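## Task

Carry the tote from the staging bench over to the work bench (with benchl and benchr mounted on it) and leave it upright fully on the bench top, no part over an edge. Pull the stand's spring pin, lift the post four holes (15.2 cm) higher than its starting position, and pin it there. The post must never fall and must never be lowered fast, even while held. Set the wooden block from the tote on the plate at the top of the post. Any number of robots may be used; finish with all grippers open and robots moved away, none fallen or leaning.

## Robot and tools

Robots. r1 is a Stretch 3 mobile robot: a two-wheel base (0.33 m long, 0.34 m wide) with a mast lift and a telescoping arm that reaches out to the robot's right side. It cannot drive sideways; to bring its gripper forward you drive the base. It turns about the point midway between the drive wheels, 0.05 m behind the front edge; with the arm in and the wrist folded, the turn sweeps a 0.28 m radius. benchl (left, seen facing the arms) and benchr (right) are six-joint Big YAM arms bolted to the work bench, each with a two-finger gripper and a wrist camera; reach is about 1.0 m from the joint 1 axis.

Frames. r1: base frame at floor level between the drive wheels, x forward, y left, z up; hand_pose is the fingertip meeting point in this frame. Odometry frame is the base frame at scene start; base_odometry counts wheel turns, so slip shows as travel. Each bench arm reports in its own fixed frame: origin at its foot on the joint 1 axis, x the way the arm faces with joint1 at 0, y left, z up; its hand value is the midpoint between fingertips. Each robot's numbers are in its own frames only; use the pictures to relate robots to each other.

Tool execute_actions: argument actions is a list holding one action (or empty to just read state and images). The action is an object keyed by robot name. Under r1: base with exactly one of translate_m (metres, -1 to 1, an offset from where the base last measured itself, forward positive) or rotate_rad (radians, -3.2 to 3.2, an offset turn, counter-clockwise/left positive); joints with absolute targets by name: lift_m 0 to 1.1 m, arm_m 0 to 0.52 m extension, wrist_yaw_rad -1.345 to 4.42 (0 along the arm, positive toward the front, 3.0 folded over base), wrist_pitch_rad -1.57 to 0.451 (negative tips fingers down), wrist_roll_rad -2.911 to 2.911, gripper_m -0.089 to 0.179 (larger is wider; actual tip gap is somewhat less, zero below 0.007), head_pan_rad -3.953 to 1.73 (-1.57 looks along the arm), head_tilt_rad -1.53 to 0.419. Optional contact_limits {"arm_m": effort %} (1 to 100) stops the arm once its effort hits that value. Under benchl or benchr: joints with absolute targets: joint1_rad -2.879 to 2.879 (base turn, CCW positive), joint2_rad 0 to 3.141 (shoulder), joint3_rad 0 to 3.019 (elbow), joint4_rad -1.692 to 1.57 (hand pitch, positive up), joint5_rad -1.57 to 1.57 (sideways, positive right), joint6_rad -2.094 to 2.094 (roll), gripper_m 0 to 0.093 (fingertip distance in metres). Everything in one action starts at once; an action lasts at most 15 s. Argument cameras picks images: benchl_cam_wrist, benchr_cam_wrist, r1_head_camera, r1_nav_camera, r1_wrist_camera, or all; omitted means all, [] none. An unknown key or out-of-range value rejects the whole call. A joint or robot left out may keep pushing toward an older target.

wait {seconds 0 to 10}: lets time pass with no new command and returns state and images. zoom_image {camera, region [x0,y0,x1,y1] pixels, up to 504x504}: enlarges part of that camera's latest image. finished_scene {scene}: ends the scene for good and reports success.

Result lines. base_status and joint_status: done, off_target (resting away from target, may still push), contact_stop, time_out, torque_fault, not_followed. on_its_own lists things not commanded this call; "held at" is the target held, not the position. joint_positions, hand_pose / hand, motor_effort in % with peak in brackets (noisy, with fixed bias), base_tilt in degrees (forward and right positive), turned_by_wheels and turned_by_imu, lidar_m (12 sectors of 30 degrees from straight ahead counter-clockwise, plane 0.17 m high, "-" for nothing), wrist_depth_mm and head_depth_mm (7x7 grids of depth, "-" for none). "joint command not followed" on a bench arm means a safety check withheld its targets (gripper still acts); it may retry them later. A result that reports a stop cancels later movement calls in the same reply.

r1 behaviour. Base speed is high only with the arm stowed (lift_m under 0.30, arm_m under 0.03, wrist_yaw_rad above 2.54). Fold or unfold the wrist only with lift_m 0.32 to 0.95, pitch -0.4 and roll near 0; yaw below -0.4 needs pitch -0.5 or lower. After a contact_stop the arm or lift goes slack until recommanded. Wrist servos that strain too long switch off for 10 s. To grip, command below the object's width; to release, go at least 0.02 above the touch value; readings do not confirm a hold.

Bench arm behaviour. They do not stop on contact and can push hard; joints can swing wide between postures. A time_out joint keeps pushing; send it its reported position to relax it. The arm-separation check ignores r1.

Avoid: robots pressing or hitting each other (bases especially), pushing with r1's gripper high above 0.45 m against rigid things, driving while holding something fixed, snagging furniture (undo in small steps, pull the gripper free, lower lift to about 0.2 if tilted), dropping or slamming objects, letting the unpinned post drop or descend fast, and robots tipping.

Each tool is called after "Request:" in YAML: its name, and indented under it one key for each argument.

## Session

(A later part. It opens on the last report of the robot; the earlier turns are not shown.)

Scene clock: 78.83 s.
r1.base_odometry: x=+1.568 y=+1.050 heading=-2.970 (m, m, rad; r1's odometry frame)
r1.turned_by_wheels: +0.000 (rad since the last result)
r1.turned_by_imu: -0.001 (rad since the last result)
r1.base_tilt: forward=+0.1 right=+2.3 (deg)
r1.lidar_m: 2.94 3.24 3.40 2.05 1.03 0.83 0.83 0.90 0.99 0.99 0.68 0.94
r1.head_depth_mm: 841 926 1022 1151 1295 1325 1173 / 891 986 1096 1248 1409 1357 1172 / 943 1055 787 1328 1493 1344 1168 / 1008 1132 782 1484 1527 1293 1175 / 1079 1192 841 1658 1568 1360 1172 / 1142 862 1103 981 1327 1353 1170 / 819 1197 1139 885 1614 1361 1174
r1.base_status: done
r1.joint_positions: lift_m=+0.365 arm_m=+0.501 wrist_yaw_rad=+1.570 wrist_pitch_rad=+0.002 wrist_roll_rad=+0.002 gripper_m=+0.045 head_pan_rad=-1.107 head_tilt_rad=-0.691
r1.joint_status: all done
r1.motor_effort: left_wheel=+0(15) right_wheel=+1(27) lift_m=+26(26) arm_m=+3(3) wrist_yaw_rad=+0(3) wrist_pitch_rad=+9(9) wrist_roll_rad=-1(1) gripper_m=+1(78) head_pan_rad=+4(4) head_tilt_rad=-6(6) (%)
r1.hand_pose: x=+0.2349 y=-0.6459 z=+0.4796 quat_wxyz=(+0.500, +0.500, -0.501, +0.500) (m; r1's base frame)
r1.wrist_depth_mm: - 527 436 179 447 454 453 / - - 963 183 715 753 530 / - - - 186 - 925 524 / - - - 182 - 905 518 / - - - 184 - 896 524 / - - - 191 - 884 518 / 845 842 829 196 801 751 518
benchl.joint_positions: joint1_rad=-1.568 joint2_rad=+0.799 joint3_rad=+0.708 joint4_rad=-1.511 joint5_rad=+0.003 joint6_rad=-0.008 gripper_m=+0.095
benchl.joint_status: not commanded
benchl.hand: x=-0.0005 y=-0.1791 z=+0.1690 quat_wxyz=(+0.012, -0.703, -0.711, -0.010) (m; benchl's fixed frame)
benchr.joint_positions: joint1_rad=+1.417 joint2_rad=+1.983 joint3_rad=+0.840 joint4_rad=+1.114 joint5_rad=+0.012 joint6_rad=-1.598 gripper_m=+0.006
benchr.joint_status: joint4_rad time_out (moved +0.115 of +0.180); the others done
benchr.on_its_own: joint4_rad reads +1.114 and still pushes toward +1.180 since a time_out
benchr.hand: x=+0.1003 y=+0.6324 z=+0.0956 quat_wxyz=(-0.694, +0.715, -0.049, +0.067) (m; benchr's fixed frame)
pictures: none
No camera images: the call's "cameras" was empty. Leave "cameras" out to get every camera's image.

Request:
execute_actions:
  actions:
    - {"r1":{"joints":{"gripper_m":-0.06}},"benchr":{"joints":{"joint4_rad":1.15}}}
  cameras: []

Request:
execute_actions:
  actions:
    - {"r1":{"base":{"translate_m":-0.015}}}
  cameras: []

Request:
execute_actions:
  actions:
    - {"r1":{"joints":{"gripper_m":-0.065}},"benchr":{"joints":{"joint2_rad":1.79,"joint4_rad":1.02}}}
  cameras: ["r1_wrist_camera"]

Scene clock: 81.40 s.
r1.base_odometry: x=+1.568 y=+1.050 heading=-2.970 (m, m, rad; r1's odometry frame)
r1.turned_by_wheels: +0.000 (rad since the last result)
r1.turned_by_imu: +0.000 (rad since the last result)
r1.base_tilt: forward=+0.1 right=+2.3 (deg)
r1.lidar_m: 2.94 3.24 3.37 2.06 1.02 0.83 0.83 0.91 0.99 0.99 0.67 0.94
r1.head_depth_mm: 841 923 1020 1148 1291 1325 1170 / 893 984 1096 1245 1414 1354 1170 / 948 1049 784 1322 1496 1345 1169 / 1009 1128 786 1483 1529 1290 1172 / 1081 1192 839 1650 1572 1356 1178 / 1137 861 1102 982 1325 1353 1173 / 818 1197 1138 883 1606 1358 1174
r1.base_status: not commanded
r1.joint_positions: lift_m=+0.365 arm_m=+0.501 wrist_yaw_rad=+1.575 wrist_pitch_rad=+0.002 wrist_roll_rad=+0.001 gripper_m=-0.058 head_pan_rad=-1.107 head_tilt_rad=-0.691
r1.joint_status: all done
r1.motor_effort: left_wheel=+0(1) right_wheel=+0(0) lift_m=+26(26) arm_m=+2(3) wrist_yaw_rad=-3(4) wrist_pitch_rad=+8(9) wrist_roll_rad=+0(1) gripper_m=-32(99) head_pan_rad=+4(4) head_tilt_rad=-6(6) (%)
r1.hand_pose: x=+0.2349 y=-0.6447 z=+0.4798 quat_wxyz=(+0.498, +0.501, -0.499, +0.501) (m; r1's base frame)
r1.wrist_depth_mm: - 531 440 179 442 450 453 / - - 977 182 701 770 533 / - - - 187 - 937 536 / - - - 182 - 929 529 / - - - 184 - 908 526 / - - - 191 - 921 521 / 854 835 822 196 789 789 525
benchl.joint_positions: joint1_rad=-1.568 joint2_rad=+0.799 joint3_rad=+0.708 joint4_rad=-1.511 joint5_rad=+0.003 joint6_rad=-0.008 gripper_m=+0.095
benchl.joint_status: not commanded
benchl.hand: x=-0.0005 y=-0.1791 z=+0.1690 quat_wxyz=(+0.012, -0.703, -0.711, -0.010) (m; benchl's fixed frame)
benchr.joint_positions: joint1_rad=+1.417 joint2_rad=+1.983 joint3_rad=+0.840 joint4_rad=+1.114 joint5_rad=+0.012 joint6_rad=-1.598 gripper_m=+0.006
benchr.joint_status: all done
benchr.hand: x=+0.1003 y=+0.6324 z=+0.0956 quat_wxyz=(-0.694, +0.715, -0.049, +0.067) (m; benchr's fixed frame)
pictures: none
No camera images: the call's "cameras" was empty. Leave "cameras" out to get every camera's image.

Scene clock: 82.60 s.
r1.base_odometry: x=+1.583 y=+1.053 heading=-2.969 (m, m, rad; r1's odometry frame)
r1.turned_by_wheels: +0.002 (rad since the last result)
r1.turned_by_imu: +0.002 (rad since the last result)
r1.base_tilt: forward=+0.1 right=+2.3 (deg)
r1.lidar_m: 2.96 3.26 3.38 2.00 1.01 0.82 0.81 0.89 0.99 0.98 0.68 0.94
r1.head_depth_mm: 840 924 1023 1151 1293 1325 1171 / 889 983 1097 1244 1401 1353 1174 / 944 1048 1089 1355 1519 1345 1173 / 1008 1128 782 1446 1528 1288 1176 / 1080 1194 832 1657 1565 1353 1171 / 1148 865 1104 1091 1355 1354 1172 / 814 1362 1151 915 1620 1357 1174
r1.base_status: done
r1.joint_positions: lift_m=+0.365 arm_m=+0.501 wrist_yaw_rad=+1.565 wrist_pitch_rad=+0.007 wrist_roll_rad=+0.001 gripper_m=-0.052 head_pan_rad=-1.107 head_tilt_rad=-0.691
r1.joint_status: not commanded
r1.on_its_own: gripper_m is held at -0.053, not at your -0.060, by its stall guard, which is still easing; right_wheel is at rest, and its effort (-27) is outside its rest range (-18 to +18)
r1.motor_effort: left_wheel=+17(32) right_wheel=-27(50) lift_m=+26(26) arm_m=+2(2) wrist_yaw_rad=+3(4) wrist_pitch_rad=+6(8) wrist_roll_rad=+0(1) gripper_m=-27(32) head_pan_rad=+4(3) head_tilt_rad=-6(6) (%)
r1.hand_pose: x=+0.2350 y=-0.6473 z=+0.4809 quat_wxyz=(+0.500, +0.497, -0.503, +0.500) (m; r1's base frame)
r1.wrist_depth_mm: - - 468 190 437 440 446 / - - 783 194 689 750 526 / - - - 198 - 914 521 / - - - 195 - 900 524 / - - - 196 - 893 518 / - - - 205 - 882 513 / 847 847 832 579 786 783 512
benchl.joint_positions: joint1_rad=-1.568 joint2_rad=+0.799 joint3_rad=+0.708 joint4_rad=-1.511 joint5_rad=+0.003 joint6_rad=-0.008 gripper_m=+0.095
benchl.joint_status: not commanded
benchl.hand: x=-0.0005 y=-0.1791 z=+0.1690 quat_wxyz=(+0.012, -0.703, -0.711, -0.010) (m; benchl's fixed frame)
benchr.joint_positions: joint1_rad=+1.417 joint2_rad=+1.983 joint3_rad=+0.840 joint4_rad=+1.114 joint5_rad=+0.012 joint6_rad=-1.598 gripper_m=+0.006
benchr.joint_status: not commanded
benchr.hand: x=+0.1003 y=+0.6324 z=+0.0956 quat_wxyz=(-0.694, +0.715, -0.049, +0.067) (m; benchr's fixed frame)
pictures: none
No camera images: the call's "cameras" was empty. Leave "cameras" out to get every camera's image.

Scene clock: 83.57 s.
r1.base_odometry: x=+1.583 y=+1.053 heading=-2.969 (m, m, rad; r1's odometry frame)
r1.turned_by_wheels: +0.000 (rad since the last result)
r1.turned_by_imu: +0.000 (rad since the last result)
r1.base_tilt: forward=+0.1 right=+2.3 (deg)
r1.lidar_m: 2.96 3.26 3.38 2.00 1.01 0.82 0.81 0.89 0.99 0.98 0.68 0.94
r1.head_depth_mm: 840 921 1022 1151 1293 1328 1174 / 890 982 1097 1246 1404 1358 1169 / 942 1048 1129 1358 1533 1340 1174 / 1005 1123 736 1454 1528 1291 1173 / 1084 804 1054 1656 1571 1356 1173 / 1144 831 1149 1093 1353 1356 1174 / 815 1365 1152 912 1623 1356 1176
r1.base_status: not commanded
r1.joint_positions: lift_m=+0.365 arm_m=+0.501 wrist_yaw_rad=+1.565 wrist_pitch_rad=+0.007 wrist_roll_rad=+0.001 gripper_m=-0.061 head_pan_rad=-1.107 head_tilt_rad=-0.691
r1.joint_status: gripper_m off_target (ended at -0.061, target -0.065)
r1.on_its_own: right_wheel is at rest, and its effort (-27) is outside its rest range (-18 to +18)
r1.motor_effort: left_wheel=+18(17) right_wheel=-27(27) lift_m=+26(26) arm_m=+3(2) wrist_yaw_rad=+3(4) wrist_pitch_rad=+6(6) wrist_roll_rad=+0(0) gripper_m=-12(83) head_pan_rad=+4(4) head_tilt_rad=-6(6) (%)
r1.hand_pose: x=+0.2350 y=-0.6473 z=+0.4810 quat_wxyz=(+0.500, +0.497, -0.503, +0.500) (m; r1's base frame)
r1.wrist_depth_mm: - - 470 190 437 440 443 / - - 788 194 690 755 525 / - - - 199 - 911 527 / - - - 195 - 892 518 / - - - 195 - 892 520 / - - - 204 - 888 513 / 852 848 832 580 795 773 515
benchl.joint_positions: joint1_rad=-1.568 joint2_rad=+0.799 joint3_rad=+0.708 joint4_rad=-1.511 joint5_rad=+0.003 joint6_rad=-0.008 gripper_m=+0.095
benchl.joint_status: not commanded
benchl.hand: x=-0.0005 y=-0.1791 z=+0.1690 quat_wxyz=(+0.012, -0.703, -0.711, -0.010) (m; benchl's fixed frame)
benchr.joint_positions: joint1_rad=+1.418 joint2_rad=+1.828 joint3_rad=+0.836 joint4_rad=+1.010 joint5_rad=+0.009 joint6_rad=-1.590 gripper_m=+0.005
benchr.joint_status: all done
benchr.hand: x=+0.0992 y=+0.6310 z=+0.1638 quat_wxyz=(-0.710, +0.699, -0.050, +0.065) (m; benchr's fixed frame)
pictures: r1_wrist_camera
Images, in order (width x height): r1_wrist_camera 644x364.

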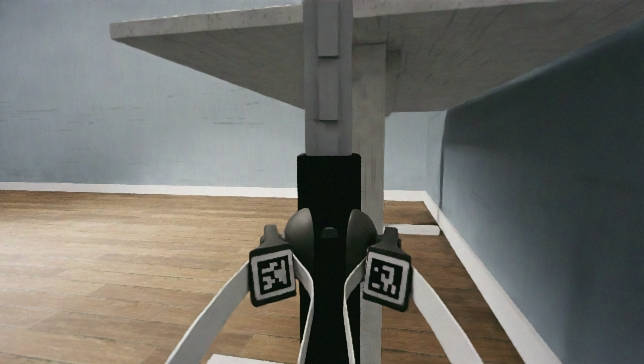

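Request:
execute_actions:
  actions:
    - {"benchr":{"joints":{"joint2_rad":1.71,"joint3_rad":0.88,"joint4_rad":0.89}}}
  cameras: []

Scene clock: 84.73 s.
r1.base_odometry: x=+1.583 y=+1.053 heading=-2.969 (m, m, rad; r1's odometry frame)
r1.turned_by_wheels: +0.000 (rad since the last result)
r1.turned_by_imu: +0.000 (rad since the last result)
r1.base_tilt: forward=+0.1 right=+2.3 (deg)
r1.lidar_m: 2.96 3.26 3.38 2.01 1.01 0.82 0.81 0.89 0.99 0.98 0.68 0.94
r1.head_depth_mm: 840 921 1023 1147 1291 1325 1172 / 888 982 1097 1244 1403 1356 1171 / 941 1037 1153 1355 1525 1340 1171 / 1009 1110 729 1449 1530 1289 1171 / 1078 768 1101 1651 1567 1356 1174 / 1147 816 1148 1090 1349 1357 1175 / 813 1366 1153 911 1614 1353 1175
r1.base_status: not commanded
r1.joint_positions: lift_m=+0.365 arm_m=+0.501 wrist_yaw_rad=+1.565 wrist_pitch_rad=+0.007 wrist_roll_rad=+0.001 gripper_m=-0.057 head_pan_rad=-1.107 head_tilt_rad=-0.691
r1.joint_status: not commanded
r1.on_its_own: gripper_m is held at -0.058, not at your -0.065, by its stall guard, which is still easing; right_wheel is at rest, and its effort (-27) is outside its rest range (-18 to +18)
r1.motor_effort: left_wheel=+17(18) right_wheel=-27(27) lift_m=+26(26) arm_m=+3(2) wrist_yaw_rad=+4(3) wrist_pitch_rad=+6(6) wrist_roll_rad=+0(0) gripper_m=-30(31) head_pan_rad=+4(4) head_tilt_rad=-6(6) (%)
r1.hand_pose: x=+0.2350 y=-0.6473 z=+0.4810 quat_wxyz=(+0.500, +0.497, -0.503, +0.500) (m; r1's base frame)
r1.wrist_depth_mm: - - 470 191 437 440 442 / - - 766 196 691 757 524 / - - - 198 - 924 522 / - - - 195 - 905 526 / - - - 196 - 907 514 / - - - 204 - 882 520 / 855 853 834 579 797 776 512
benchl.joint_positions: joint1_rad=-1.568 joint2_rad=+0.799 joint3_rad=+0.708 joint4_rad=-1.511 joint5_rad=+0.003 joint6_rad=-0.008 gripper_m=+0.095
benchl.joint_status: not commanded
benchl.hand: x=-0.0005 y=-0.1791 z=+0.1690 quat_wxyz=(+0.012, -0.703, -0.711, -0.010) (m; benchl's fixed frame)
benchr.joint_positions: joint1_rad=+1.418 joint2_rad=+1.765 joint3_rad=+0.843 joint4_rad=+0.899 joint5_rad=+0.009 joint6_rad=-1.595 gripper_m=+0.006
benchr.joint_status: all done
benchr.hand: x=+0.0992 y=+0.6306 z=+0.1788 quat_wxyz=(-0.696, +0.714, -0.049, +0.065) (m; benchr's fixed frame)
pictures: none
No camera images: the call's "cameras" was empty. Leave "cameras" out to get every camera's image.

Past hole 3 (.172). Release the pin and creep up.

Request:
execute_actions:
  actions:
    - {"r1":{"joints":{"gripper_m":0.06}},"benchr":{"joints":{"joint2_rad":1.68,"joint3_rad":0.9}}}
  cameras: []

Request:
execute_actions:
  actions:
    - {"r1":{"base":{"translate_m":-0.07}},"benchr":{"joints":{"joint2_rad":1.655,"joint4_rad":0.87}}}
  cameras: ["r1_head_camera"]

Scene clock: 87.50 s.
r1.base_odometry: x=+1.583 y=+1.053 heading=-2.970 (m, m, rad; r1's odometry frame)
r1.turned_by_wheels: -0.002 (rad since the last result)
r1.turned_by_imu: -0.003 (rad since the last result)
r1.base_tilt: forward=+0.1 right=+2.3 (deg)
r1.lidar_m: 2.96 3.25 3.41 2.01 1.01 0.82 0.81 0.89 0.99 0.98 0.68 0.94
r1.head_depth_mm: 842 922 1021 1144 1291 1327 1169 / 889 981 1096 1245 1410 1357 1173 / 943 1033 1167 1357 1519 1347 1173 / 1005 1093 743 1451 1528 1288 1170 / 1075 768 1102 1654 1564 1357 1178 / 1130 816 1150 1096 1353 1355 1177 / 814 1390 1155 915 1620 1354 1175
r1.base_status: not commanded
r1.joint_positions: lift_m=+0.365 arm_m=+0.501 wrist_yaw_rad=+1.568 wrist_pitch_rad=+0.005 wrist_roll_rad=+0.001 gripper_m=+0.060 head_pan_rad=-1.107 head_tilt_rad=-0.691
r1.joint_status: all done
r1.motor_effort: left_wheel=+0(17) right_wheel=+0(26) lift_m=+25(26) arm_m=+3(2) wrist_yaw_rad=+1(3) wrist_pitch_rad=+7(7) wrist_roll_rad=-1(0) gripper_m=+0(78) head_pan_rad=+4(4) head_tilt_rad=-6(6) (%)
r1.hand_pose: x=+0.2350 y=-0.6465 z=+0.4804 quat_wxyz=(+0.500, +0.498, -0.502, +0.500) (m; r1's base frame)
r1.wrist_depth_mm: - - 475 193 441 443 447 / - - 948 197 703 744 523 / - - - 202 - 908 522 / - - - 198 - 887 517 / - - - 201 - 871 516 / - - - 208 766 856 514 / 845 842 837 213 827 755 515
benchl.joint_positions: joint1_rad=-1.568 joint2_rad=+0.799 joint3_rad=+0.708 joint4_rad=-1.511 joint5_rad=+0.003 joint6_rad=-0.008 gripper_m=+0.095
benchl.joint_status: not commanded
benchl.hand: x=-0.0005 y=-0.1791 z=+0.1690 quat_wxyz=(+0.012, -0.703, -0.711, -0.010) (m; benchl's fixed frame)
benchr.joint_positions: joint1_rad=+1.418 joint2_rad=+1.747 joint3_rad=+0.847 joint4_rad=+0.887 joint5_rad=+0.009 joint6_rad=-1.594 gripper_m=+0.006
benchr.joint_status: all done
benchr.hand: x=+0.0990 y=+0.6309 z=+0.1892 quat_wxyz=(-0.700, +0.710, -0.049, +0.065) (m; benchr's fixed frame)
pictures: none
No camera images: the call's "cameras" was empty. Leave "cameras" out to get every camera's image.

Scene clock: 89.33 s.
r1.base_odometry: x=+1.652 y=+1.065 heading=-2.970 (m, m, rad; r1's odometry frame)
r1.turned_by_wheels: +0.000 (rad since the last result)
r1.turned_by_imu: +0.000 (rad since the last result)
r1.base_tilt: forward=+0.1 right=+2.3 (deg)
r1.lidar_m: 3.03 3.33 3.41 1.84 0.92 0.75 0.74 0.81 0.98 0.97 0.71 0.96
r1.head_depth_mm: 830 910 1013 1134 1275 1322 1172 / 879 973 1086 1232 1392 1356 1171 / 934 1035 1170 1341 1511 1361 1169 / 995 1081 802 1377 1489 1296 1175 / 1063 1129 1101 1636 1599 1359 1173 / 1134 791 1150 1699 1441 1355 1173 / 1156 1222 1155 983 1619 1329 1174
r1.base_status: done
r1.joint_positions: lift_m=+0.365 arm_m=+0.501 wrist_yaw_rad=+1.568 wrist_pitch_rad=+0.005 wrist_roll_rad=+0.001 gripper_m=+0.060 head_pan_rad=-1.107 head_tilt_rad=-0.691
r1.joint_status: not commanded
r1.motor_effort: left_wheel=+0(3) right_wheel=+0(4) lift_m=+26(26) arm_m=+2(2) wrist_yaw_rad=+1(1) wrist_pitch_rad=+7(7) wrist_roll_rad=+0(0) gripper_m=+0(1) head_pan_rad=+4(3) head_tilt_rad=-6(6) (%)
r1.hand_pose: x=+0.2350 y=-0.6465 z=+0.4804 quat_wxyz=(+0.500, +0.498, -0.502, +0.500) (m; r1's base frame)
r1.wrist_depth_mm: - - - 492 483 445 445 / - - 801 593 713 729 506 / - - - 601 - 875 503 / - - - 268 - 871 503 / - - - 275 - 879 496 / - - - 282 812 834 494 / 844 834 804 661 820 756 495
benchl.joint_positions: joint1_rad=-1.568 joint2_rad=+0.799 joint3_rad=+0.708 joint4_rad=-1.511 joint5_rad=+0.003 joint6_rad=-0.008 gripper_m=+0.095
benchl.joint_status: not commanded
benchl.hand: x=-0.0005 y=-0.1791 z=+0.1690 quat_wxyz=(+0.012, -0.703, -0.711, -0.010) (m; benchl's fixed frame)
benchr.joint_positions: joint1_rad=+1.418 joint2_rad=+1.739 joint3_rad=+0.849 joint4_rad=+0.865 joint5_rad=+0.009 joint6_rad=-1.595 gripper_m=+0.006
benchr.joint_status: all done
benchr.hand: x=+0.0989 y=+0.6308 z=+0.1891 quat_wxyz=(-0.695, +0.714, -0.049, +0.065) (m; benchr's fixed frame)
pictures: r1_head_camera (sideways: a quarter turn clockwise sets it upright)
Images, in order (width x height): r1_head_camera 896x504.

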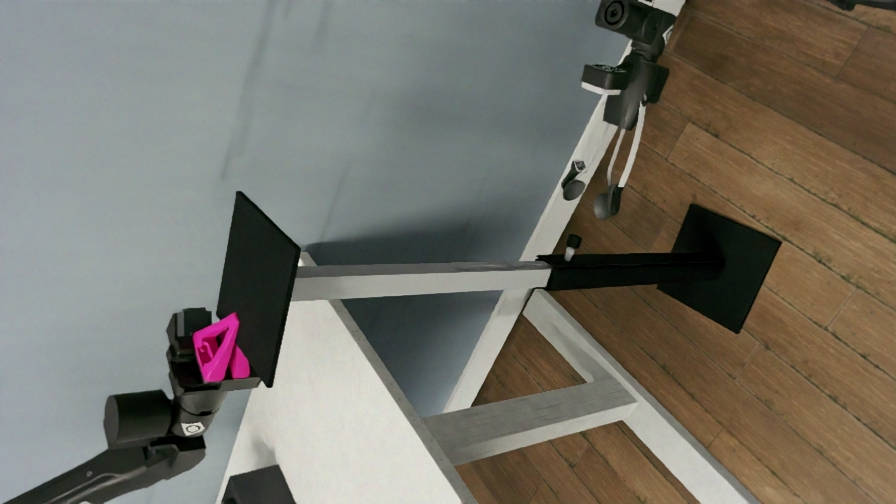

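Request:
execute_actions:
  actions:
    - {"r1":{"joints":{"arm_m":0,"wrist_pitch_rad":-0.4,"gripper_m":0.03}},"benchr":{"joints":{"joint2_rad":1.625,"joint3_rad":0.93,"joint4_rad":0.89}}}
  cameras: ["r1_head_camera"]

Scene clock: 94.67 s.
r1.base_odometry: x=+1.652 y=+1.065 heading=-2.970 (m, m, rad; r1's odometry frame)
r1.turned_by_wheels: +0.000 (rad since the last result)
r1.turned_by_imu: -0.001 (rad since the last result)
r1.base_tilt: forward=+0.1 right=+2.3 (deg)
r1.lidar_m: 3.03 3.35 3.41 1.85 0.92 0.75 0.74 0.81 0.98 0.97 0.71 0.96
r1.head_depth_mm: 831 910 1012 1135 1303 1358 1171 / 879 974 1085 1230 1424 1355 1172 / 933 1026 1175 1339 1520 1362 1171 / 995 1076 820 1373 1494 1298 1177 / 1068 798 1101 1631 1596 1362 1175 / 1128 787 1150 1709 1442 1357 1176 / 1140 1393 1153 981 1619 1330 1176
r1.base_status: not commanded
r1.joint_positions: lift_m=+0.365 arm_m=+0.000 wrist_yaw_rad=+1.569 wrist_pitch_rad=-0.413 wrist_roll_rad=+0.001 gripper_m=+0.030 head_pan_rad=-1.107 head_tilt_rad=-0.691
r1.joint_status: all done
r1.motor_effort: left_wheel=+1(1) right_wheel=+1(1) lift_m=+25(26) arm_m=-4(6) wrist_yaw_rad=+0(1) wrist_pitch_rad=+6(7) wrist_roll_rad=+0(0) gripper_m=+1(80) head_pan_rad=+4(4) head_tilt_rad=-6(6) (%)
r1.hand_pose: x=+0.2036 y=-0.1458 z=+0.3783 quat_wxyz=(+0.592, +0.592, -0.387, +0.386) (m; r1's base frame)
r1.wrist_depth_mm: - - - - - - - / - - - - - - 596 / - - - - - - 648 / 960 943 923 921 904 900 746 / 751 747 726 720 734 713 707 / 612 617 604 600 595 590 590 / 528 519 519 515 512 509 496
benchl.joint_positions: joint1_rad=-1.568 joint2_rad=+0.799 joint3_rad=+0.708 joint4_rad=-1.511 joint5_rad=+0.003 joint6_rad=-0.008 gripper_m=+0.095
benchl.joint_status: not commanded
benchl.hand: x=-0.0005 y=-0.1791 z=+0.1690 quat_wxyz=(+0.012, -0.703, -0.711, -0.010) (m; benchl's fixed frame)
benchr.joint_positions: joint1_rad=+1.418 joint2_rad=+1.724 joint3_rad=+0.852 joint4_rad=+0.865 joint5_rad=+0.009 joint6_rad=-1.593 gripper_m=+0.006
benchr.joint_status: all done
benchr.hand: x=+0.0989 y=+0.6309 z=+0.2005 quat_wxyz=(-0.702, +0.708, -0.049, +0.065) (m; benchr's fixed frame)
pictures: r1_head_camera (sideways: a quarter turn clockwise sets it upright)
Images, in order (width x height): r1_head_camera 896x504.

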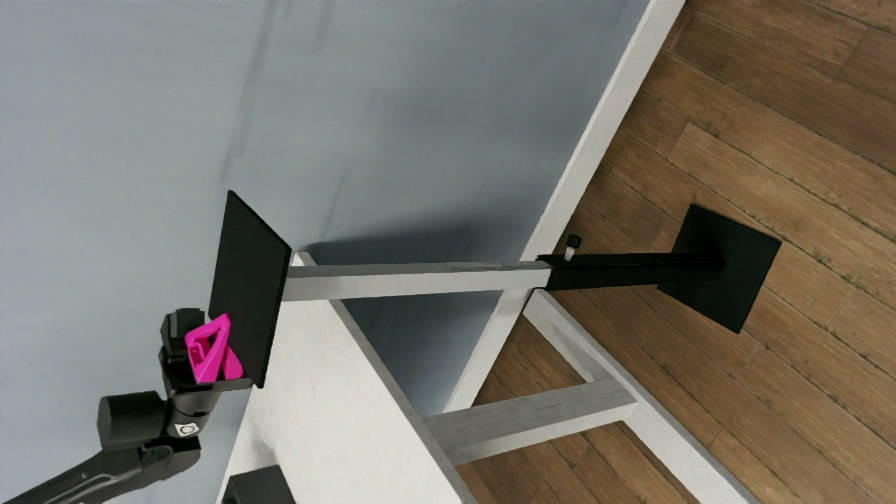

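Request:
execute_actions:
  actions:
    - {"r1":{"joints":{"wrist_yaw_rad":3.0}},"benchr":{"joints":{"joint2_rad":1.585}}}
  cameras: ["r1_head_camera"]

Scene clock: 96.87 s.
r1.base_odometry: x=+1.652 y=+1.065 heading=-2.970 (m, m, rad; r1's odometry frame)
r1.turned_by_wheels: +0.000 (rad since the last result)
r1.turned_by_imu: +0.000 (rad since the last result)
r1.base_tilt: forward=+0.1 right=+2.2 (deg)
r1.lidar_m: 3.03 3.33 3.41 1.84 0.92 0.75 0.74 0.81 0.98 0.97 0.71 0.96
r1.head_depth_mm: 828 910 1012 1137 1299 1357 1172 / 877 971 1086 1233 1417 1351 1170 / 933 1035 1172 1338 1521 1358 1170 / 999 1059 1197 1376 1490 1295 1173 / 1067 759 1150 1631 1593 1362 1173 / 1125 787 1153 1702 1437 1360 1176 / 1139 1395 1156 983 1614 1334 1172
r1.base_status: not commanded
r1.joint_positions: lift_m=+0.365 arm_m=+0.000 wrist_yaw_rad=+2.997 wrist_pitch_rad=-0.413 wrist_roll_rad=+0.001 gripper_m=+0.030 head_pan_rad=-1.107 head_tilt_rad=-0.691
r1.joint_status: all done
r1.motor_effort: left_wheel=+1(0) right_wheel=+0(0) lift_m=+26(26) arm_m=-5(5) wrist_yaw_rad=+2(3) wrist_pitch_rad=+7(7) wrist_roll_rad=+0(0) gripper_m=+1(0) head_pan_rad=+4(4) head_tilt_rad=-6(6) (%)
r1.hand_pose: x=+0.0111 y=+0.0774 z=+0.3783 quat_wxyz=(+0.195, +0.701, +0.095, +0.680) (m; r1's base frame)
r1.wrist_depth_mm: 805 - - - - - - / 788 - - - - - - / 796 - - - - - - / 789 921 925 923 924 899 898 / 722 735 - 731 741 717 706 / 624 611 - 600 600 598 587 / 523 523 - 527 511 510 502
benchl.joint_positions: joint1_rad=-1.568 joint2_rad=+0.799 joint3_rad=+0.708 joint4_rad=-1.511 joint5_rad=+0.003 joint6_rad=-0.008 gripper_m=+0.095
benchl.joint_status: not commanded
benchl.hand: x=-0.0005 y=-0.1791 z=+0.1690 quat_wxyz=(+0.012, -0.703, -0.711, -0.010) (m; benchl's fixed frame)
benchr.joint_positions: joint1_rad=+1.419 joint2_rad=+1.699 joint3_rad=+0.855 joint4_rad=+0.850 joint5_rad=+0.009 joint6_rad=-1.591 gripper_m=+0.006
benchr.joint_status: all done
benchr.hand: x=+0.0985 y=+0.6298 z=+0.2131 quat_wxyz=(-0.706, +0.703, -0.050, +0.064) (m; benchr's fixed frame)
pictures: r1_head_camera (sideways: a quarter turn clockwise sets it upright)
Images, in order (width x height): r1_head_camera 896x504.

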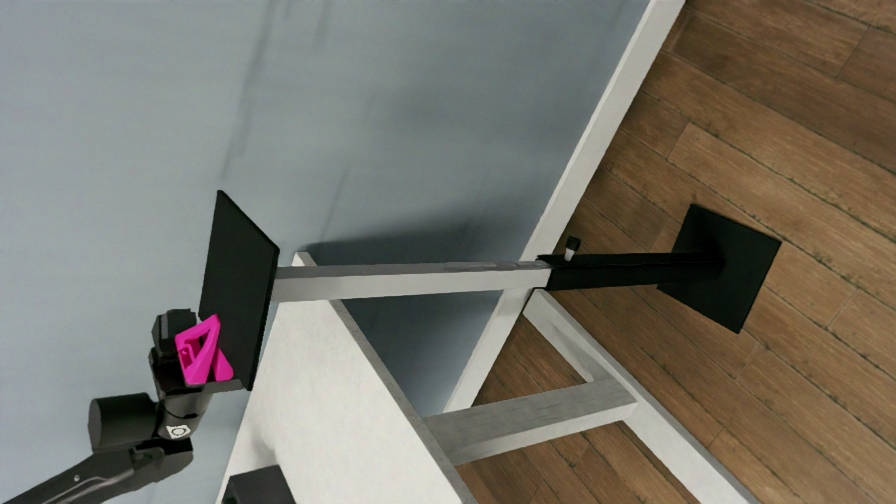

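Pin partly in. Ease the upward push.

Request:
execute_actions:
  actions:
    - {"r1":{"joints":{"lift_m":0.27}},"benchr":{"joints":{"joint2_rad":1.68,"joint3_rad":0.88,"joint4_rad":0.86}}}
  cameras: []

Request:
execute_actions:
  actions:
    - {"benchr":{"joints":{"joint2_rad":1.73,"joint3_rad":0.86,"joint4_rad":0.84}}}
  cameras: ["r1_head_camera"]

Request:
zoom_image:
  camera: "r1_head_camera"
  region: [510,210,630,310]

Scene clock: 99.37 s.
r1.base_odometry: x=+1.652 y=+1.065 heading=-2.970 (m, m, rad; r1's odometry frame)
r1.turned_by_wheels: +0.000 (rad since the last result)
r1.turned_by_imu: +0.000 (rad since the last result)
r1.base_tilt: forward=+0.1 right=+2.2 (deg)
r1.lidar_m: 3.03 3.32 3.41 1.84 0.93 0.75 0.74 0.81 0.98 0.97 0.71 0.96
r1.head_depth_mm: 830 910 1013 1139 1301 1351 1172 / 879 971 1080 1226 1420 1351 1172 / 933 1038 1166 1343 1526 1359 1171 / 994 1060 1203 1379 1494 1297 1176 / 1064 761 1153 1630 1600 1363 1175 / 1130 788 1149 1703 1435 1359 1175 / 1141 1401 1153 980 1616 1331 1175
r1.base_status: not commanded
r1.joint_positions: lift_m=+0.270 arm_m=+0.000 wrist_yaw_rad=+2.997 wrist_pitch_rad=-0.414 wrist_roll_rad=+0.001 gripper_m=+0.030 head_pan_rad=-1.107 head_tilt_rad=-0.691
r1.joint_status: all done
r1.motor_effort: left_wheel=+0(1) right_wheel=-1(1) lift_m=+12(24) arm_m=-5(5) wrist_yaw_rad=+2(2) wrist_pitch_rad=+7(7) wrist_roll_rad=+0(0) gripper_m=+1(0) head_pan_rad=+4(5) head_tilt_rad=-6(6) (%)
r1.hand_pose: x=+0.0110 y=+0.0773 z=+0.2840 quat_wxyz=(+0.195, +0.701, +0.095, +0.680) (m; r1's base frame)
r1.wrist_depth_mm: 803 - - - - - - / 789 - - - - - - / 787 - - - - - 961 / 725 762 757 745 731 723 724 / 605 603 - 595 600 581 577 / 505 505 - 512 484 477 477 / 440 - - - 414 410 409
benchl.joint_positions: joint1_rad=-1.568 joint2_rad=+0.799 joint3_rad=+0.708 joint4_rad=-1.511 joint5_rad=+0.003 joint6_rad=-0.008 gripper_m=+0.095
benchl.joint_status: not commanded
benchl.hand: x=-0.0005 y=-0.1791 z=+0.1690 quat_wxyz=(+0.012, -0.703, -0.711, -0.010) (m; benchl's fixed frame)
benchr.joint_positions: joint1_rad=+1.419 joint2_rad=+1.701 joint3_rad=+0.855 joint4_rad=+0.844 joint5_rad=+0.009 joint6_rad=-1.591 gripper_m=+0.006
benchr.joint_status: all done
benchr.hand: x=+0.0986 y=+0.6300 z=+0.2104 quat_wxyz=(-0.703, +0.706, -0.050, +0.064) (m; benchr's fixed frame)
pictures: none
No camera images: the call's "cameras" was empty. Leave "cameras" out to get every camera's image.

Scene clock: 99.90 s.
r1.base_odometry: x=+1.652 y=+1.065 heading=-2.970 (m, m, rad; r1's odometry frame)
r1.turned_by_wheels: +0.000 (rad since the last result)
r1.turned_by_imu: +0.000 (rad since the last result)
r1.base_tilt: forward=+0.0 right=+2.2 (deg)
r1.lidar_m: 3.03 3.35 3.43 1.84 0.92 0.75 0.74 0.81 0.98 0.97 0.71 0.96
r1.head_depth_mm: 831 911 1011 1138 1298 1355 1172 / 878 971 1086 1229 1419 1357 1171 / 932 1034 1164 1341 1514 1358 1171 / 997 1061 1181 1380 1491 1298 1173 / 1064 762 1155 1630 1594 1362 1177 / 1125 789 1153 1692 1439 1363 1174 / 1141 1395 1155 983 1612 1326 1173
r1.base_status: not commanded
r1.joint_positions: lift_m=+0.270 arm_m=+0.000 wrist_yaw_rad=+2.997 wrist_pitch_rad=-0.414 wrist_roll_rad=+0.001 gripper_m=+0.030 head_pan_rad=-1.107 head_tilt_rad=-0.691
r1.joint_status: not commanded
r1.motor_effort: left_wheel=+1(0) right_wheel=+0(0) lift_m=+12(12) arm_m=-5(4) wrist_yaw_rad=+2(2) wrist_pitch_rad=+7(7) wrist_roll_rad=+0(0) gripper_m=+0(1) head_pan_rad=+4(4) head_tilt_rad=-6(6) (%)
r1.hand_pose: x=+0.0110 y=+0.0773 z=+0.2840 quat_wxyz=(+0.195, +0.701, +0.095, +0.680) (m; r1's base frame)
r1.wrist_depth_mm: 789 - - - - - - / 795 - - - - - - / 801 - - - - - 976 / 728 765 765 743 731 733 724 / 609 600 - 597 600 578 574 / 505 512 - 509 483 484 479 / 440 - - - 415 417 412
benchl.joint_positions: joint1_rad=-1.568 joint2_rad=+0.799 joint3_rad=+0.708 joint4_rad=-1.511 joint5_rad=+0.003 joint6_rad=-0.008 gripper_m=+0.095
benchl.joint_status: not commanded
benchl.hand: x=-0.0005 y=-0.1791 z=+0.1690 quat_wxyz=(+0.012, -0.703, -0.711, -0.010) (m; benchl's fixed frame)
benchr.joint_positions: joint1_rad=+1.419 joint2_rad=+1.707 joint3_rad=+0.855 joint4_rad=+0.845 joint5_rad=+0.009 joint6_rad=-1.591 gripper_m=+0.006
benchr.joint_status: all done
benchr.hand: x=+0.0986 y=+0.6304 z=+0.2068 quat_wxyz=(-0.702, +0.708, -0.050, +0.064) (m; benchr's fixed frame)
pictures: r1_head_camera (sideways: a quarter turn clockwise sets it upright)
Images, in order (width x height): r1_head_camera 896x504.

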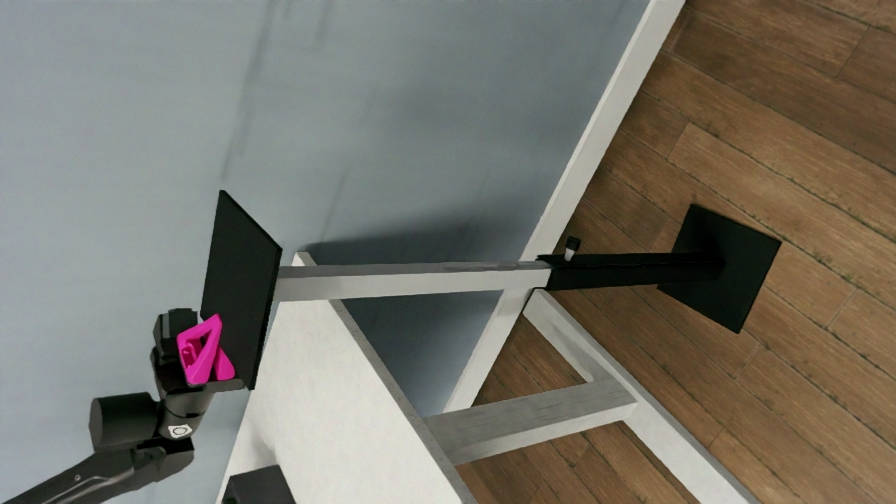

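Region (510, 210, 630, 310) of r1_head_camera's 896x504 image, scaled by 4.200, with more detail than that image has.

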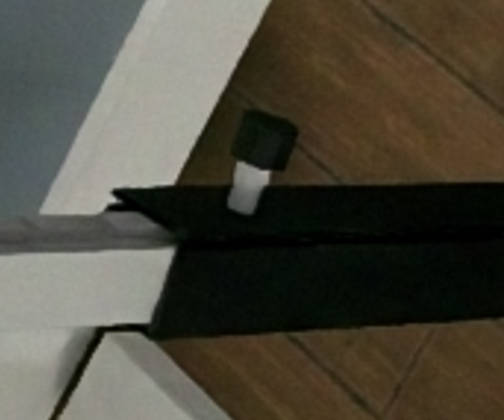

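Request:
execute_actions:
  actions:
    - {"r1":{"base":{"rotate_rad":0.96},"joints":{"head_pan_rad":0.1,"head_tilt_rad":-0.3}},"benchr":{"joints":{"gripper_m":0.07,"joint2_rad":1.71,"joint4_rad":0.85}}}
  cameras: ["benchr_cam_wrist"]

Request:
execute_actions:
  actions:
    - {"r1":{"base":{"translate_m":1}},"benchr":{"joints":{"joint2_rad":1.5,"joint3_rad":0.6,"joint4_rad":0.91}}}
  cameras: ["benchr_cam_wrist"]

Request:
execute_actions:
  actions:
    - {"r1":{"base":{"translate_m":1}},"benchr":{"joints":{"joint2_rad":0.9,"joint6_rad":0,"gripper_m":0.093}}}
  cameras: ["r1_head_camera"]

Scene clock: 102.97 s.
r1.base_odometry: x=+1.652 y=+1.065 heading=-2.010 (m, m, rad; r1's odometry frame)
r1.turned_by_wheels: +0.960 (rad since the last result)
r1.turned_by_imu: +0.967 (rad since the last result)
r1.base_tilt: forward=+0.1 right=+2.2 (deg)
r1.lidar_m: 3.80 2.33 0.99 0.76 0.75 0.79 1.00 0.97 0.71 0.97 3.04 3.20
r1.head_depth_mm: 3815 - - - 2590 1896 1494 / 3728 - - - 2610 1882 1496 / 3576 3790 - 3797 2593 1899 1502 / 3459 3630 3811 - 2608 1897 1504 / 3331 3490 3643 3813 2591 1905 1506 / 3242 3371 3486 3677 2626 1900 1507 / 3103 3285 3409 3582 2613 1909 1507
r1.base_status: done
r1.joint_positions: lift_m=+0.270 arm_m=+0.000 wrist_yaw_rad=+2.998 wrist_pitch_rad=-0.414 wrist_roll_rad=+0.001 gripper_m=+0.030 head_pan_rad=+0.093 head_tilt_rad=-0.309
r1.joint_status: all done
r1.motor_effort: left_wheel=-2(8) right_wheel=+3(8) lift_m=+12(12) arm_m=-4(5) wrist_yaw_rad=+2(2) wrist_pitch_rad=+7(7) wrist_roll_rad=+0(0) gripper_m=+0(0) head_pan_rad=+4(54) head_tilt_rad=+6(42) (%)
r1.hand_pose: x=+0.0110 y=+0.0773 z=+0.2840 quat_wxyz=(+0.195, +0.701, +0.095, +0.680) (m; r1's base frame)
r1.wrist_depth_mm: 544 - 702 816 981 - - / 572 618 758 877 - - - / 606 659 823 918 - - 972 / 637 697 746 755 732 729 719 / 606 608 - 591 596 578 578 / 500 508 - 507 489 483 477 / 440 - - - 414 411 410
benchl.joint_positions: joint1_rad=-1.568 joint2_rad=+0.799 joint3_rad=+0.708 joint4_rad=-1.511 joint5_rad=+0.003 joint6_rad=-0.008 gripper_m=+0.095
benchl.joint_status: not commanded
benchl.hand: x=-0.0005 y=-0.1791 z=+0.1690 quat_wxyz=(+0.012, -0.703, -0.711, -0.010) (m; benchl's fixed frame)
benchr.joint_positions: joint1_rad=+1.419 joint2_rad=+1.707 joint3_rad=+0.855 joint4_rad=+0.845 joint5_rad=+0.009 joint6_rad=-1.590 gripper_m=+0.070
benchr.joint_status: all done
benchr.hand: x=+0.0986 y=+0.6304 z=+0.2068 quat_wxyz=(-0.702, +0.708, -0.050, +0.064) (m; benchr's fixed frame)
pictures: benchr_cam_wrist
Images, in order (width x height): benchr_cam_wrist 504x504.

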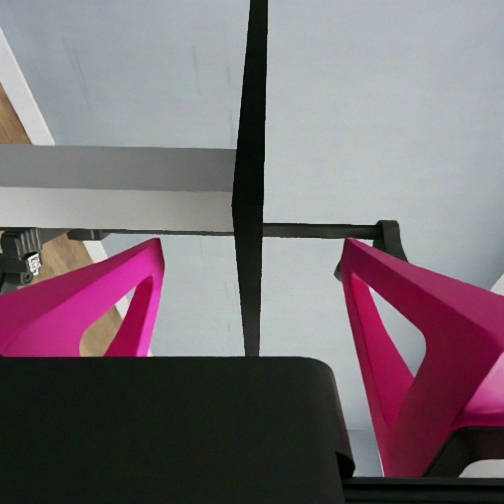

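Scene clock: 108.17 s.
r1.base_odometry: x=+1.226 y=+0.160 heading=-2.010 (m, m, rad; r1's odometry frame)
r1.turned_by_wheels: +0.000 (rad since the last result)
r1.turned_by_imu: +0.000 (rad since the last result)
r1.base_tilt: forward=+0.1 right=+2.2 (deg)
r1.lidar_m: 2.80 2.48 1.58 1.21 1.19 1.25 1.81 1.45 1.98 2.18 2.59 2.73
r1.head_depth_mm: 2978 3157 3402 3515 2600 1897 1497 / 2858 3022 3228 3366 2591 1904 1501 / 2751 2902 3063 3209 2610 1899 1497 / 2649 2764 2949 3100 2607 1899 1501 / 2567 2698 2816 2985 2614 1900 1506 / 2472 2574 2744 2862 2626 1907 1503 / 2399 2505 2637 2576 2499 1918 1508
r1.base_status: done
r1.joint_positions: lift_m=+0.270 arm_m=+0.000 wrist_yaw_rad=+2.998 wrist_pitch_rad=-0.414 wrist_roll_rad=+0.001 gripper_m=+0.030 head_pan_rad=+0.093 head_tilt_rad=-0.309
r1.joint_status: not commanded
r1.motor_effort: left_wheel=-3(5) right_wheel=+3(7) lift_m=+12(12) arm_m=-5(5) wrist_yaw_rad=+1(2) wrist_pitch_rad=+7(7) wrist_roll_rad=+0(0) gripper_m=+1(1) head_pan_rad=+4(4) head_tilt_rad=+6(6) (%)
r1.hand_pose: x=+0.0109 y=+0.0773 z=+0.2839 quat_wxyz=(+0.195, +0.701, +0.096, +0.680) (m; r1's base frame)
r1.wrist_depth_mm: 853 - - - - - - / 890 971 - - - - - / 932 - - - - - 982 / 787 762 764 735 744 729 719 / 609 611 - 590 601 582 569 / 497 504 - 505 481 477 478 / 439 - - - 416 414 409
benchl.joint_positions: joint1_rad=-1.568 joint2_rad=+0.799 joint3_rad=+0.708 joint4_rad=-1.511 joint5_rad=+0.003 joint6_rad=-0.008 gripper_m=+0.095
benchl.joint_status: not commanded
benchl.hand: x=-0.0005 y=-0.1791 z=+0.1690 quat_wxyz=(+0.012, -0.703, -0.711, -0.010) (m; benchl's fixed frame)
benchr.joint_positions: joint1_rad=+1.419 joint2_rad=+1.488 joint3_rad=+0.601 joint4_rad=+0.889 joint5_rad=+0.009 joint6_rad=-1.590 gripper_m=+0.070
benchr.joint_status: all done
benchr.hand: x=+0.0846 y=+0.5391 z=+0.2178 quat_wxyz=(-0.705, +0.705, -0.050, +0.064) (m; benchr's fixed frame)
pictures: benchr_cam_wrist
Images, in order (width x height): benchr_cam_wrist 504x504.

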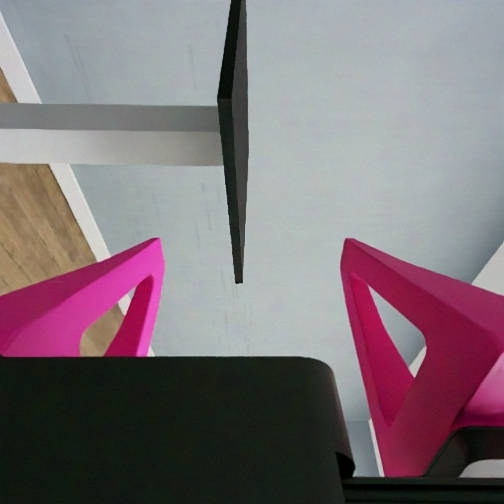

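Scene clock: 113.37 s.
r1.base_odometry: x=+0.801 y=-0.745 heading=-2.011 (m, m, rad; r1's odometry frame)
r1.turned_by_wheels: +0.000 (rad since the last result)
r1.turned_by_imu: +0.000 (rad since the last result)
r1.base_tilt: forward=+0.1 right=+2.3 (deg)
r1.lidar_m: 1.80 1.62 2.13 1.66 1.64 1.72 2.48 2.33 2.61 2.19 2.15 2.27
r1.head_depth_mm: 2067 2175 2323 2448 2568 1893 1486 / 1973 2100 2218 2285 2456 1899 1497 / 1905 2009 2148 1882 2193 1901 1502 / 1827 1931 2052 1880 2281 1901 1501 / 1769 1859 1958 1895 2203 1914 1500 / 1710 1789 1877 1907 2090 1904 1505 / 1645 1728 1812 1859 1312 1910 1510
r1.base_status: done
r1.joint_positions: lift_m=+0.270 arm_m=+0.000 wrist_yaw_rad=+2.998 wrist_pitch_rad=-0.414 wrist_roll_rad=+0.001 gripper_m=+0.030 head_pan_rad=+0.093 head_tilt_rad=-0.309
r1.joint_status: not commanded
r1.motor_effort: left_wheel=-2(6) right_wheel=+3(7) lift_m=+12(12) arm_m=-4(4) wrist_yaw_rad=+2(1) wrist_pitch_rad=+7(7) wrist_roll_rad=+0(0) gripper_m=+0(0) head_pan_rad=+3(4) head_tilt_rad=+6(6) (%)
r1.hand_pose: x=+0.0109 y=+0.0773 z=+0.2839 quat_wxyz=(+0.195, +0.701, +0.096, +0.680) (m; r1's base frame)
r1.wrist_depth_mm: - - - - - - - / - - - - - - - / - - - - - - 974 / 773 755 753 746 738 724 727 / 606 606 - 593 602 575 576 / 502 511 - 507 485 483 481 / 439 - - - 414 412 411
benchl.joint_positions: joint1_rad=-1.568 joint2_rad=+0.799 joint3_rad=+0.708 joint4_rad=-1.511 joint5_rad=+0.003 joint6_rad=-0.008 gripper_m=+0.095
benchl.joint_status: not commanded
benchl.hand: x=-0.0005 y=-0.1791 z=+0.1690 quat_wxyz=(+0.012, -0.703, -0.711, -0.010) (m; benchl's fixed frame)
benchr.joint_positions: joint1_rad=+1.419 joint2_rad=+0.891 joint3_rad=+0.597 joint4_rad=+0.897 joint5_rad=+0.009 joint6_rad=-0.010 gripper_m=+0.093
benchr.joint_status: all done
benchr.hand: x=+0.0633 y=+0.3998 z=+0.4966 quat_wxyz=(-0.676, +0.302, -0.354, -0.572) (m; benchr's fixed frame)
pictures: r1_head_camera (sideways: a quarter turn clockwise sets it upright)
Images, in order (width x height): r1_head_camera 896x504.

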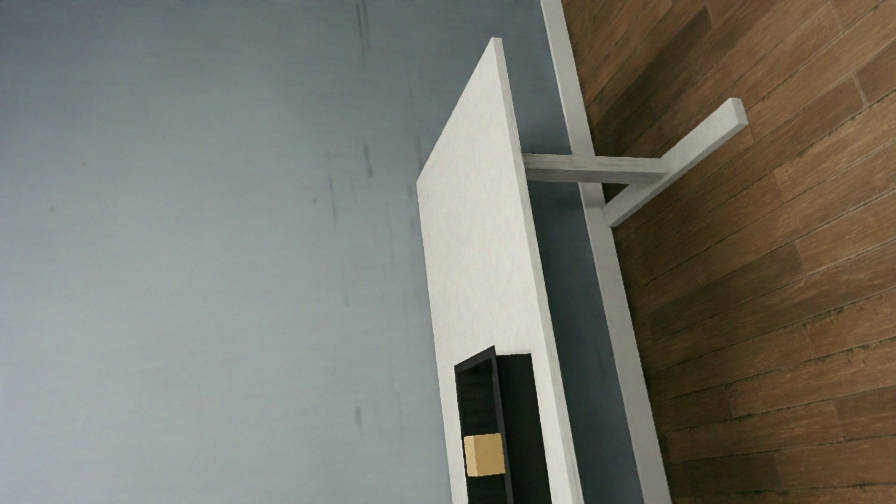

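Request:
execute_actions:
  actions:
    - {"r1":{"base":{"rotate_rad":0.41}},"benchr":{"joints":{"joint3_rad":1.2,"joint4_rad":-1.0}}}
  cameras: []

Request:
execute_actions:
  actions:
    - {"r1":{"base":{"translate_m":0.79}},"benchr":{"joints":{"joint2_rad":1.073}}}
  cameras: []

Request:
execute_actions:
  actions:
    - {"r1":{"base":{"rotate_rad":1.59},"joints":{"lift_m":0.93,"head_pan_rad":-1.57,"head_tilt_rad":-0.8}}}
  cameras: []

Request:
execute_actions:
  actions:
    - {"r1":{"joints":{"wrist_yaw_rad":0,"arm_m":0.12}}}
  cameras: []

Request:
execute_actions:
  actions:
    - {"r1":{"joints":{"lift_m":1.03,"wrist_pitch_rad":-1.57,"wrist_roll_rad":1.57,"gripper_m":0.09,"arm_m":0.33}}}
  cameras: ["r1_head_camera","r1_wrist_camera"]

Scene clock: 117.40 s.
r1.base_odometry: x=+0.801 y=-0.745 heading=-1.601 (m, m, rad; r1's odometry frame)
r1.turned_by_wheels: +0.410 (rad since the last result)
r1.turned_by_imu: +0.412 (rad since the last result)
r1.base_tilt: forward=+0.0 right=+2.2 (deg)
r1.lidar_m: 1.62 1.61 1.71 1.63 1.67 2.20 2.33 2.60 2.26 2.14 2.20 1.80
r1.head_depth_mm: 1683 1780 1877 1873 2126 1896 1499 / 1695 1785 1892 1873 2127 1896 1498 / 1701 1806 1897 1879 2145 1896 1494 / 1705 1801 1898 1886 2161 1897 1501 / 1712 1807 1907 1895 2152 1835 1502 / 1726 1813 1914 1991 2158 1910 1500 / 1732 1828 1939 2045 2169 1910 1512
r1.base_status: done
r1.joint_positions: lift_m=+0.270 arm_m=+0.000 wrist_yaw_rad=+2.998 wrist_pitch_rad=-0.414 wrist_roll_rad=+0.001 gripper_m=+0.030 head_pan_rad=+0.093 head_tilt_rad=-0.309
r1.joint_status: not commanded
r1.motor_effort: left_wheel=-2(7) right_wheel=+3(7) lift_m=+12(12) arm_m=-4(4) wrist_yaw_rad=+2(1) wrist_pitch_rad=+7(7) wrist_roll_rad=-1(0) gripper_m=+0(0) head_pan_rad=+4(3) head_tilt_rad=+6(6) (%)
r1.hand_pose: x=+0.0109 y=+0.0773 z=+0.2839 quat_wxyz=(+0.195, +0.701, +0.096, +0.680) (m; r1's base frame)
r1.wrist_depth_mm: - - - - - - - / - - - - - - - / - - - - - - 976 / 777 762 753 751 743 728 726 / 605 606 - 585 597 580 582 / 506 508 - 508 489 482 474 / 441 - - - 416 414 412
benchl.joint_positions: joint1_rad=-1.568 joint2_rad=+0.799 joint3_rad=+0.708 joint4_rad=-1.511 joint5_rad=+0.003 joint6_rad=-0.008 gripper_m=+0.095
benchl.joint_status: not commanded
benchl.hand: x=-0.0005 y=-0.1791 z=+0.1690 quat_wxyz=(+0.012, -0.703, -0.711, -0.010) (m; benchl's fixed frame)
benchr.joint_positions: joint1_rad=+1.419 joint2_rad=+0.896 joint3_rad=+1.172 joint4_rad=-0.982 joint5_rad=+0.009 joint6_rad=-0.010 gripper_m=+0.093
benchr.joint_status: all done
benchr.hand: x=+0.0615 y=+0.3882 z=+0.4128 quat_wxyz=(-0.322, +0.593, -0.687, -0.268) (m; benchr's fixed frame)
pictures: none
No camera images: the call's "cameras" was empty. Leave "cameras" out to get every camera's image.

Scene clock: 122.00 s.
r1.base_odometry: x=+0.777 y=-1.535 heading=-1.601 (m, m, rad; r1's odometry frame)
r1.turned_by_wheels: +0.000 (rad since the last result)
r1.turned_by_imu: +0.000 (rad since the last result)
r1.base_tilt: forward=+0.1 right=+2.3 (deg)
r1.lidar_m: 1.22 0.88 1.66 1.66 1.70 2.25 3.12 3.16 2.22 2.11 1.83 1.14
r1.head_depth_mm: 1015 1070 1131 1200 1175 792 609 / 1022 1073 1136 1204 1173 821 612 / 1026 1078 1143 1210 1176 680 620 / 1026 1083 1143 1219 1180 828 623 / 1031 1091 1151 1222 1184 796 628 / 1035 1090 1154 1227 1186 862 644 / 1037 1097 1166 1232 1192 866 679
r1.base_status: done
r1.joint_positions: lift_m=+0.270 arm_m=+0.000 wrist_yaw_rad=+2.998 wrist_pitch_rad=-0.414 wrist_roll_rad=+0.001 gripper_m=+0.030 head_pan_rad=+0.093 head_tilt_rad=-0.309
r1.joint_status: not commanded
r1.motor_effort: left_wheel=-2(6) right_wheel=+3(7) lift_m=+13(12) arm_m=-4(4) wrist_yaw_rad=+1(1) wrist_pitch_rad=+7(7) wrist_roll_rad=+0(0) gripper_m=+0(0) head_pan_rad=+4(5) head_tilt_rad=+6(6) (%)
r1.hand_pose: x=+0.0109 y=+0.0773 z=+0.2839 quat_wxyz=(+0.195, +0.701, +0.096, +0.680) (m; r1's base frame)
r1.wrist_depth_mm: - - - - - - - / - - - - - - - / - - - - - - 960 / 784 761 768 745 737 734 667 / 608 601 - 590 602 572 572 / 498 505 - 505 486 484 478 / 439 - - - 416 415 410
benchl.joint_positions: joint1_rad=-1.568 joint2_rad=+0.799 joint3_rad=+0.708 joint4_rad=-1.511 joint5_rad=+0.003 joint6_rad=-0.008 gripper_m=+0.095
benchl.joint_status: not commanded
benchl.hand: x=-0.0005 y=-0.1791 z=+0.1690 quat_wxyz=(+0.012, -0.703, -0.711, -0.010) (m; benchl's fixed frame)
benchr.joint_positions: joint1_rad=+1.419 joint2_rad=+1.076 joint3_rad=+1.172 joint4_rad=-0.982 joint5_rad=+0.009 joint6_rad=-0.010 gripper_m=+0.093
benchr.joint_status: all done
benchr.hand: x=+0.0683 y=+0.4321 z=+0.3418 quat_wxyz=(-0.258, +0.616, -0.713, -0.214) (m; benchr's fixed frame)
pictures: none
No camera images: the call's "cameras" was empty. Leave "cameras" out to get every camera's image.

Scene clock: 128.83 s.
r1.base_odometry: x=+0.777 y=-1.535 heading=-0.011 (m, m, rad; r1's odometry frame)
r1.turned_by_wheels: +1.590 (rad since the last result)
r1.turned_by_imu: +1.605 (rad since the last result)
r1.base_tilt: forward=+0.1 right=+2.2 (deg)
r1.lidar_m: 1.66 1.71 2.29 3.13 3.09 2.21 2.11 1.16 1.15 1.22 0.87 1.68
r1.head_depth_mm: 1059 1163 969 769 - 1239 1128 / 1054 1167 875 765 - 1266 1152 / 1052 1163 873 730 - - - / 1046 1169 855 731 - - 1179 / 1045 1166 880 733 - 1243 1134 / 1042 1163 941 746 1055 1269 1133 / 1039 1160 975 788 1328 1267 1137
r1.base_status: done
r1.joint_positions: lift_m=+0.930 arm_m=+0.000 wrist_yaw_rad=+2.998 wrist_pitch_rad=-0.415 wrist_roll_rad=+0.001 gripper_m=+0.030 head_pan_rad=-1.563 head_tilt_rad=-0.790
r1.joint_status: all done
r1.motor_effort: left_wheel=-2(7) right_wheel=+3(7) lift_m=+26(28) arm_m=-5(4) wrist_yaw_rad=+1(2) wrist_pitch_rad=+7(7) wrist_roll_rad=+0(0) gripper_m=+0(0) head_pan_rad=-6(53) head_tilt_rad=-6(44) (%)
r1.hand_pose: x=+0.0109 y=+0.0772 z=+0.9430 quat_wxyz=(+0.195, +0.701, +0.096, +0.680) (m; r1's base frame)
r1.wrist_depth_mm: - - - - - - - / - - - - - - - / - - - - - - - / - - - - - - - / - - - - - - - / - - - - - - - / - - - - - - -
benchl.joint_positions: joint1_rad=-1.568 joint2_rad=+0.799 joint3_rad=+0.708 joint4_rad=-1.511 joint5_rad=+0.003 joint6_rad=-0.008 gripper_m=+0.095
benchl.joint_status: not commanded
benchl.hand: x=-0.0005 y=-0.1791 z=+0.1690 quat_wxyz=(+0.012, -0.703, -0.711, -0.010) (m; benchl's fixed frame)
benchr.joint_positions: joint1_rad=+1.419 joint2_rad=+1.076 joint3_rad=+1.172 joint4_rad=-0.982 joint5_rad=+0.009 joint6_rad=-0.010 gripper_m=+0.093
benchr.joint_status: not commanded
benchr.hand: x=+0.0683 y=+0.4321 z=+0.3418 quat_wxyz=(-0.258, +0.616, -0.713, -0.214) (m; benchr's fixed frame)
pictures: none
No camera images: the call's "cameras" was empty. Leave "cameras" out to get every camera's image.

Scene clock: 131.33 s.
r1.base_odometry: x=+0.777 y=-1.535 heading=-0.011 (m, m, rad; r1's odometry frame)
r1.turned_by_wheels: +0.000 (rad since the last result)
r1.turned_by_imu: +0.000 (rad since the last result)
r1.base_tilt: forward=+0.1 right=+2.2 (deg)
r1.lidar_m: 1.66 1.71 2.29 3.12 3.10 2.20 2.11 1.16 1.14 1.22 0.88 1.68
r1.head_depth_mm: 1057 1165 - - 1425 1291 1135 / 1056 1169 - - 1432 1284 1133 / 1052 1168 - - 1429 1286 1131 / 1050 1169 898 728 1400 1290 1133 / 1044 1165 878 732 1393 1288 1138 / 1044 1164 942 746 1404 1297 1135 / 1037 1159 974 787 1335 1268 1132
r1.base_status: not commanded
r1.joint_positions: lift_m=+0.930 arm_m=+0.120 wrist_yaw_rad=+0.003 wrist_pitch_rad=-0.415 wrist_roll_rad=+0.001 gripper_m=+0.030 head_pan_rad=-1.563 head_tilt_rad=-0.790
r1.joint_status: all done
r1.motor_effort: left_wheel=-2(2) right_wheel=+3(3) lift_m=+26(26) arm_m=+4(3) wrist_yaw_rad=-2(4) wrist_pitch_rad=+7(7) wrist_roll_rad=+0(0) gripper_m=+0(1) head_pan_rad=-6(5) head_tilt_rad=-6(6) (%)
r1.hand_pose: x=-0.0209 y=-0.4895 z=+0.9430 quat_wxyz=(+0.692, +0.147, -0.692, -0.145) (m; r1's base frame)
r1.wrist_depth_mm: 762 763 749 747 750 754 755 / 825 817 809 820 815 819 803 / 889 865 857 862 862 833 814 / 942 647 581 483 475 627 611 / 517 508 465 325 482 454 490 / 422 355 400 354 410 353 407 / 361 289 273 271 269 260 331
benchl.joint_positions: joint1_rad=-1.568 joint2_rad=+0.799 joint3_rad=+0.708 joint4_rad=-1.511 joint5_rad=+0.003 joint6_rad=-0.008 gripper_m=+0.095
benchl.joint_status: not commanded
benchl.hand: x=-0.0005 y=-0.1791 z=+0.1690 quat_wxyz=(+0.012, -0.703, -0.711, -0.010) (m; benchl's fixed frame)
benchr.joint_positions: joint1_rad=+1.419 joint2_rad=+1.076 joint3_rad=+1.172 joint4_rad=-0.982 joint5_rad=+0.009 joint6_rad=-0.010 gripper_m=+0.093
benchr.joint_status: not commanded
benchr.hand: x=+0.0683 y=+0.4321 z=+0.3418 quat_wxyz=(-0.258, +0.616, -0.713, -0.214) (m; benchr's fixed frame)
pictures: none
No camera images: the call's "cameras" was empty. Leave "cameras" out to get every camera's image.

Scene clock: 134.10 s.
r1.base_odometry: x=+0.777 y=-1.535 heading=-0.011 (m, m, rad; r1's odometry frame)
r1.turned_by_wheels: +0.000 (rad since the last result)
r1.turned_by_imu: +0.000 (rad since the last result)
r1.base_tilt: forward=+0.1 right=+2.3 (deg)
r1.lidar_m: 1.66 1.71 2.29 3.11 3.09 2.20 2.11 1.16 1.14 1.22 0.87 1.68
r1.head_depth_mm: 1080 1161 967 725 1419 1286 1133 / - 1157 876 725 1393 1290 1133 / - 1143 873 728 1397 1288 1129 / 1047 - 867 731 1398 1283 1134 / 1047 1168 880 733 1398 1289 1137 / 1041 1163 943 746 1398 1292 1139 / 1038 1160 972 789 1327 1266 1136
r1.base_status: not commanded
r1.joint_positions: lift_m=+1.030 arm_m=+0.330 wrist_yaw_rad=+0.001 wrist_pitch_rad=-1.563 wrist_roll_rad=+1.566 gripper_m=+0.090 head_pan_rad=-1.563 head_tilt_rad=-0.790
r1.joint_status: all done
r1.motor_effort: left_wheel=-2(2) right_wheel=+2(4) lift_m=+26(28) arm_m=+4(4) wrist_yaw_rad=-1(2) wrist_pitch_rad=-3(4) wrist_roll_rad=+1(2) gripper_m=+0(81) head_pan_rad=-6(5) head_tilt_rad=-6(7) (%)
r1.hand_pose: x=-0.0216 y=-0.4523 z=+0.9119 quat_wxyz=(+0.002, +0.002, -0.710, -0.705) (m; r1's base frame)
r1.wrist_depth_mm: 328 331 324 327 961 948 955 / 335 342 334 334 - 958 960 / 330 350 346 342 - - - / 311 239 347 355 - - - / 320 254 276 362 - - - / 342 381 280 372 - - - / 336 360 346 384 - - -
benchl.joint_positions: joint1_rad=-1.568 joint2_rad=+0.799 joint3_rad=+0.708 joint4_rad=-1.511 joint5_rad=+0.003 joint6_rad=-0.008 gripper_m=+0.095
benchl.joint_status: not commanded
benchl.hand: x=-0.0005 y=-0.1791 z=+0.1690 quat_wxyz=(+0.012, -0.703, -0.711, -0.010) (m; benchl's fixed frame)
benchr.joint_positions: joint1_rad=+1.419 joint2_rad=+1.076 joint3_rad=+1.172 joint4_rad=-0.982 joint5_rad=+0.009 joint6_rad=-0.010 gripper_m=+0.093
benchr.joint_status: not commanded
benchr.hand: x=+0.0683 y=+0.4321 z=+0.3418 quat_wxyz=(-0.258, +0.616, -0.713, -0.214) (m; benchr's fixed frame)
pictures: r1_head_camera (sideways: a quarter turn clockwise sets it upright), r1_wrist_camera
Images, in order (width x height): r1_head_camera 896x504, r1_wrist_camera 644x364.

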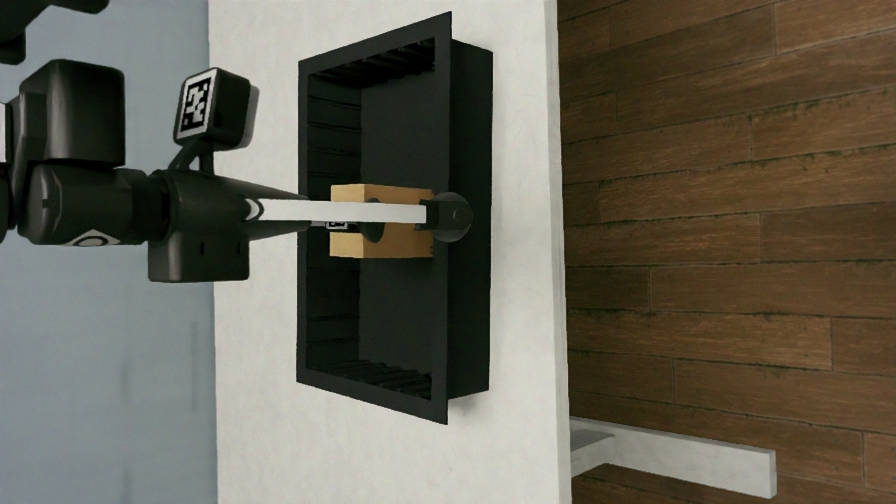

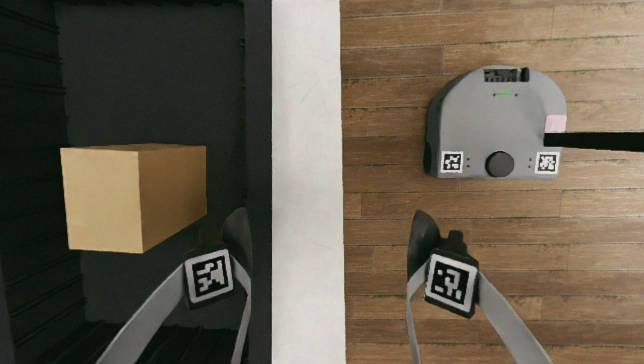

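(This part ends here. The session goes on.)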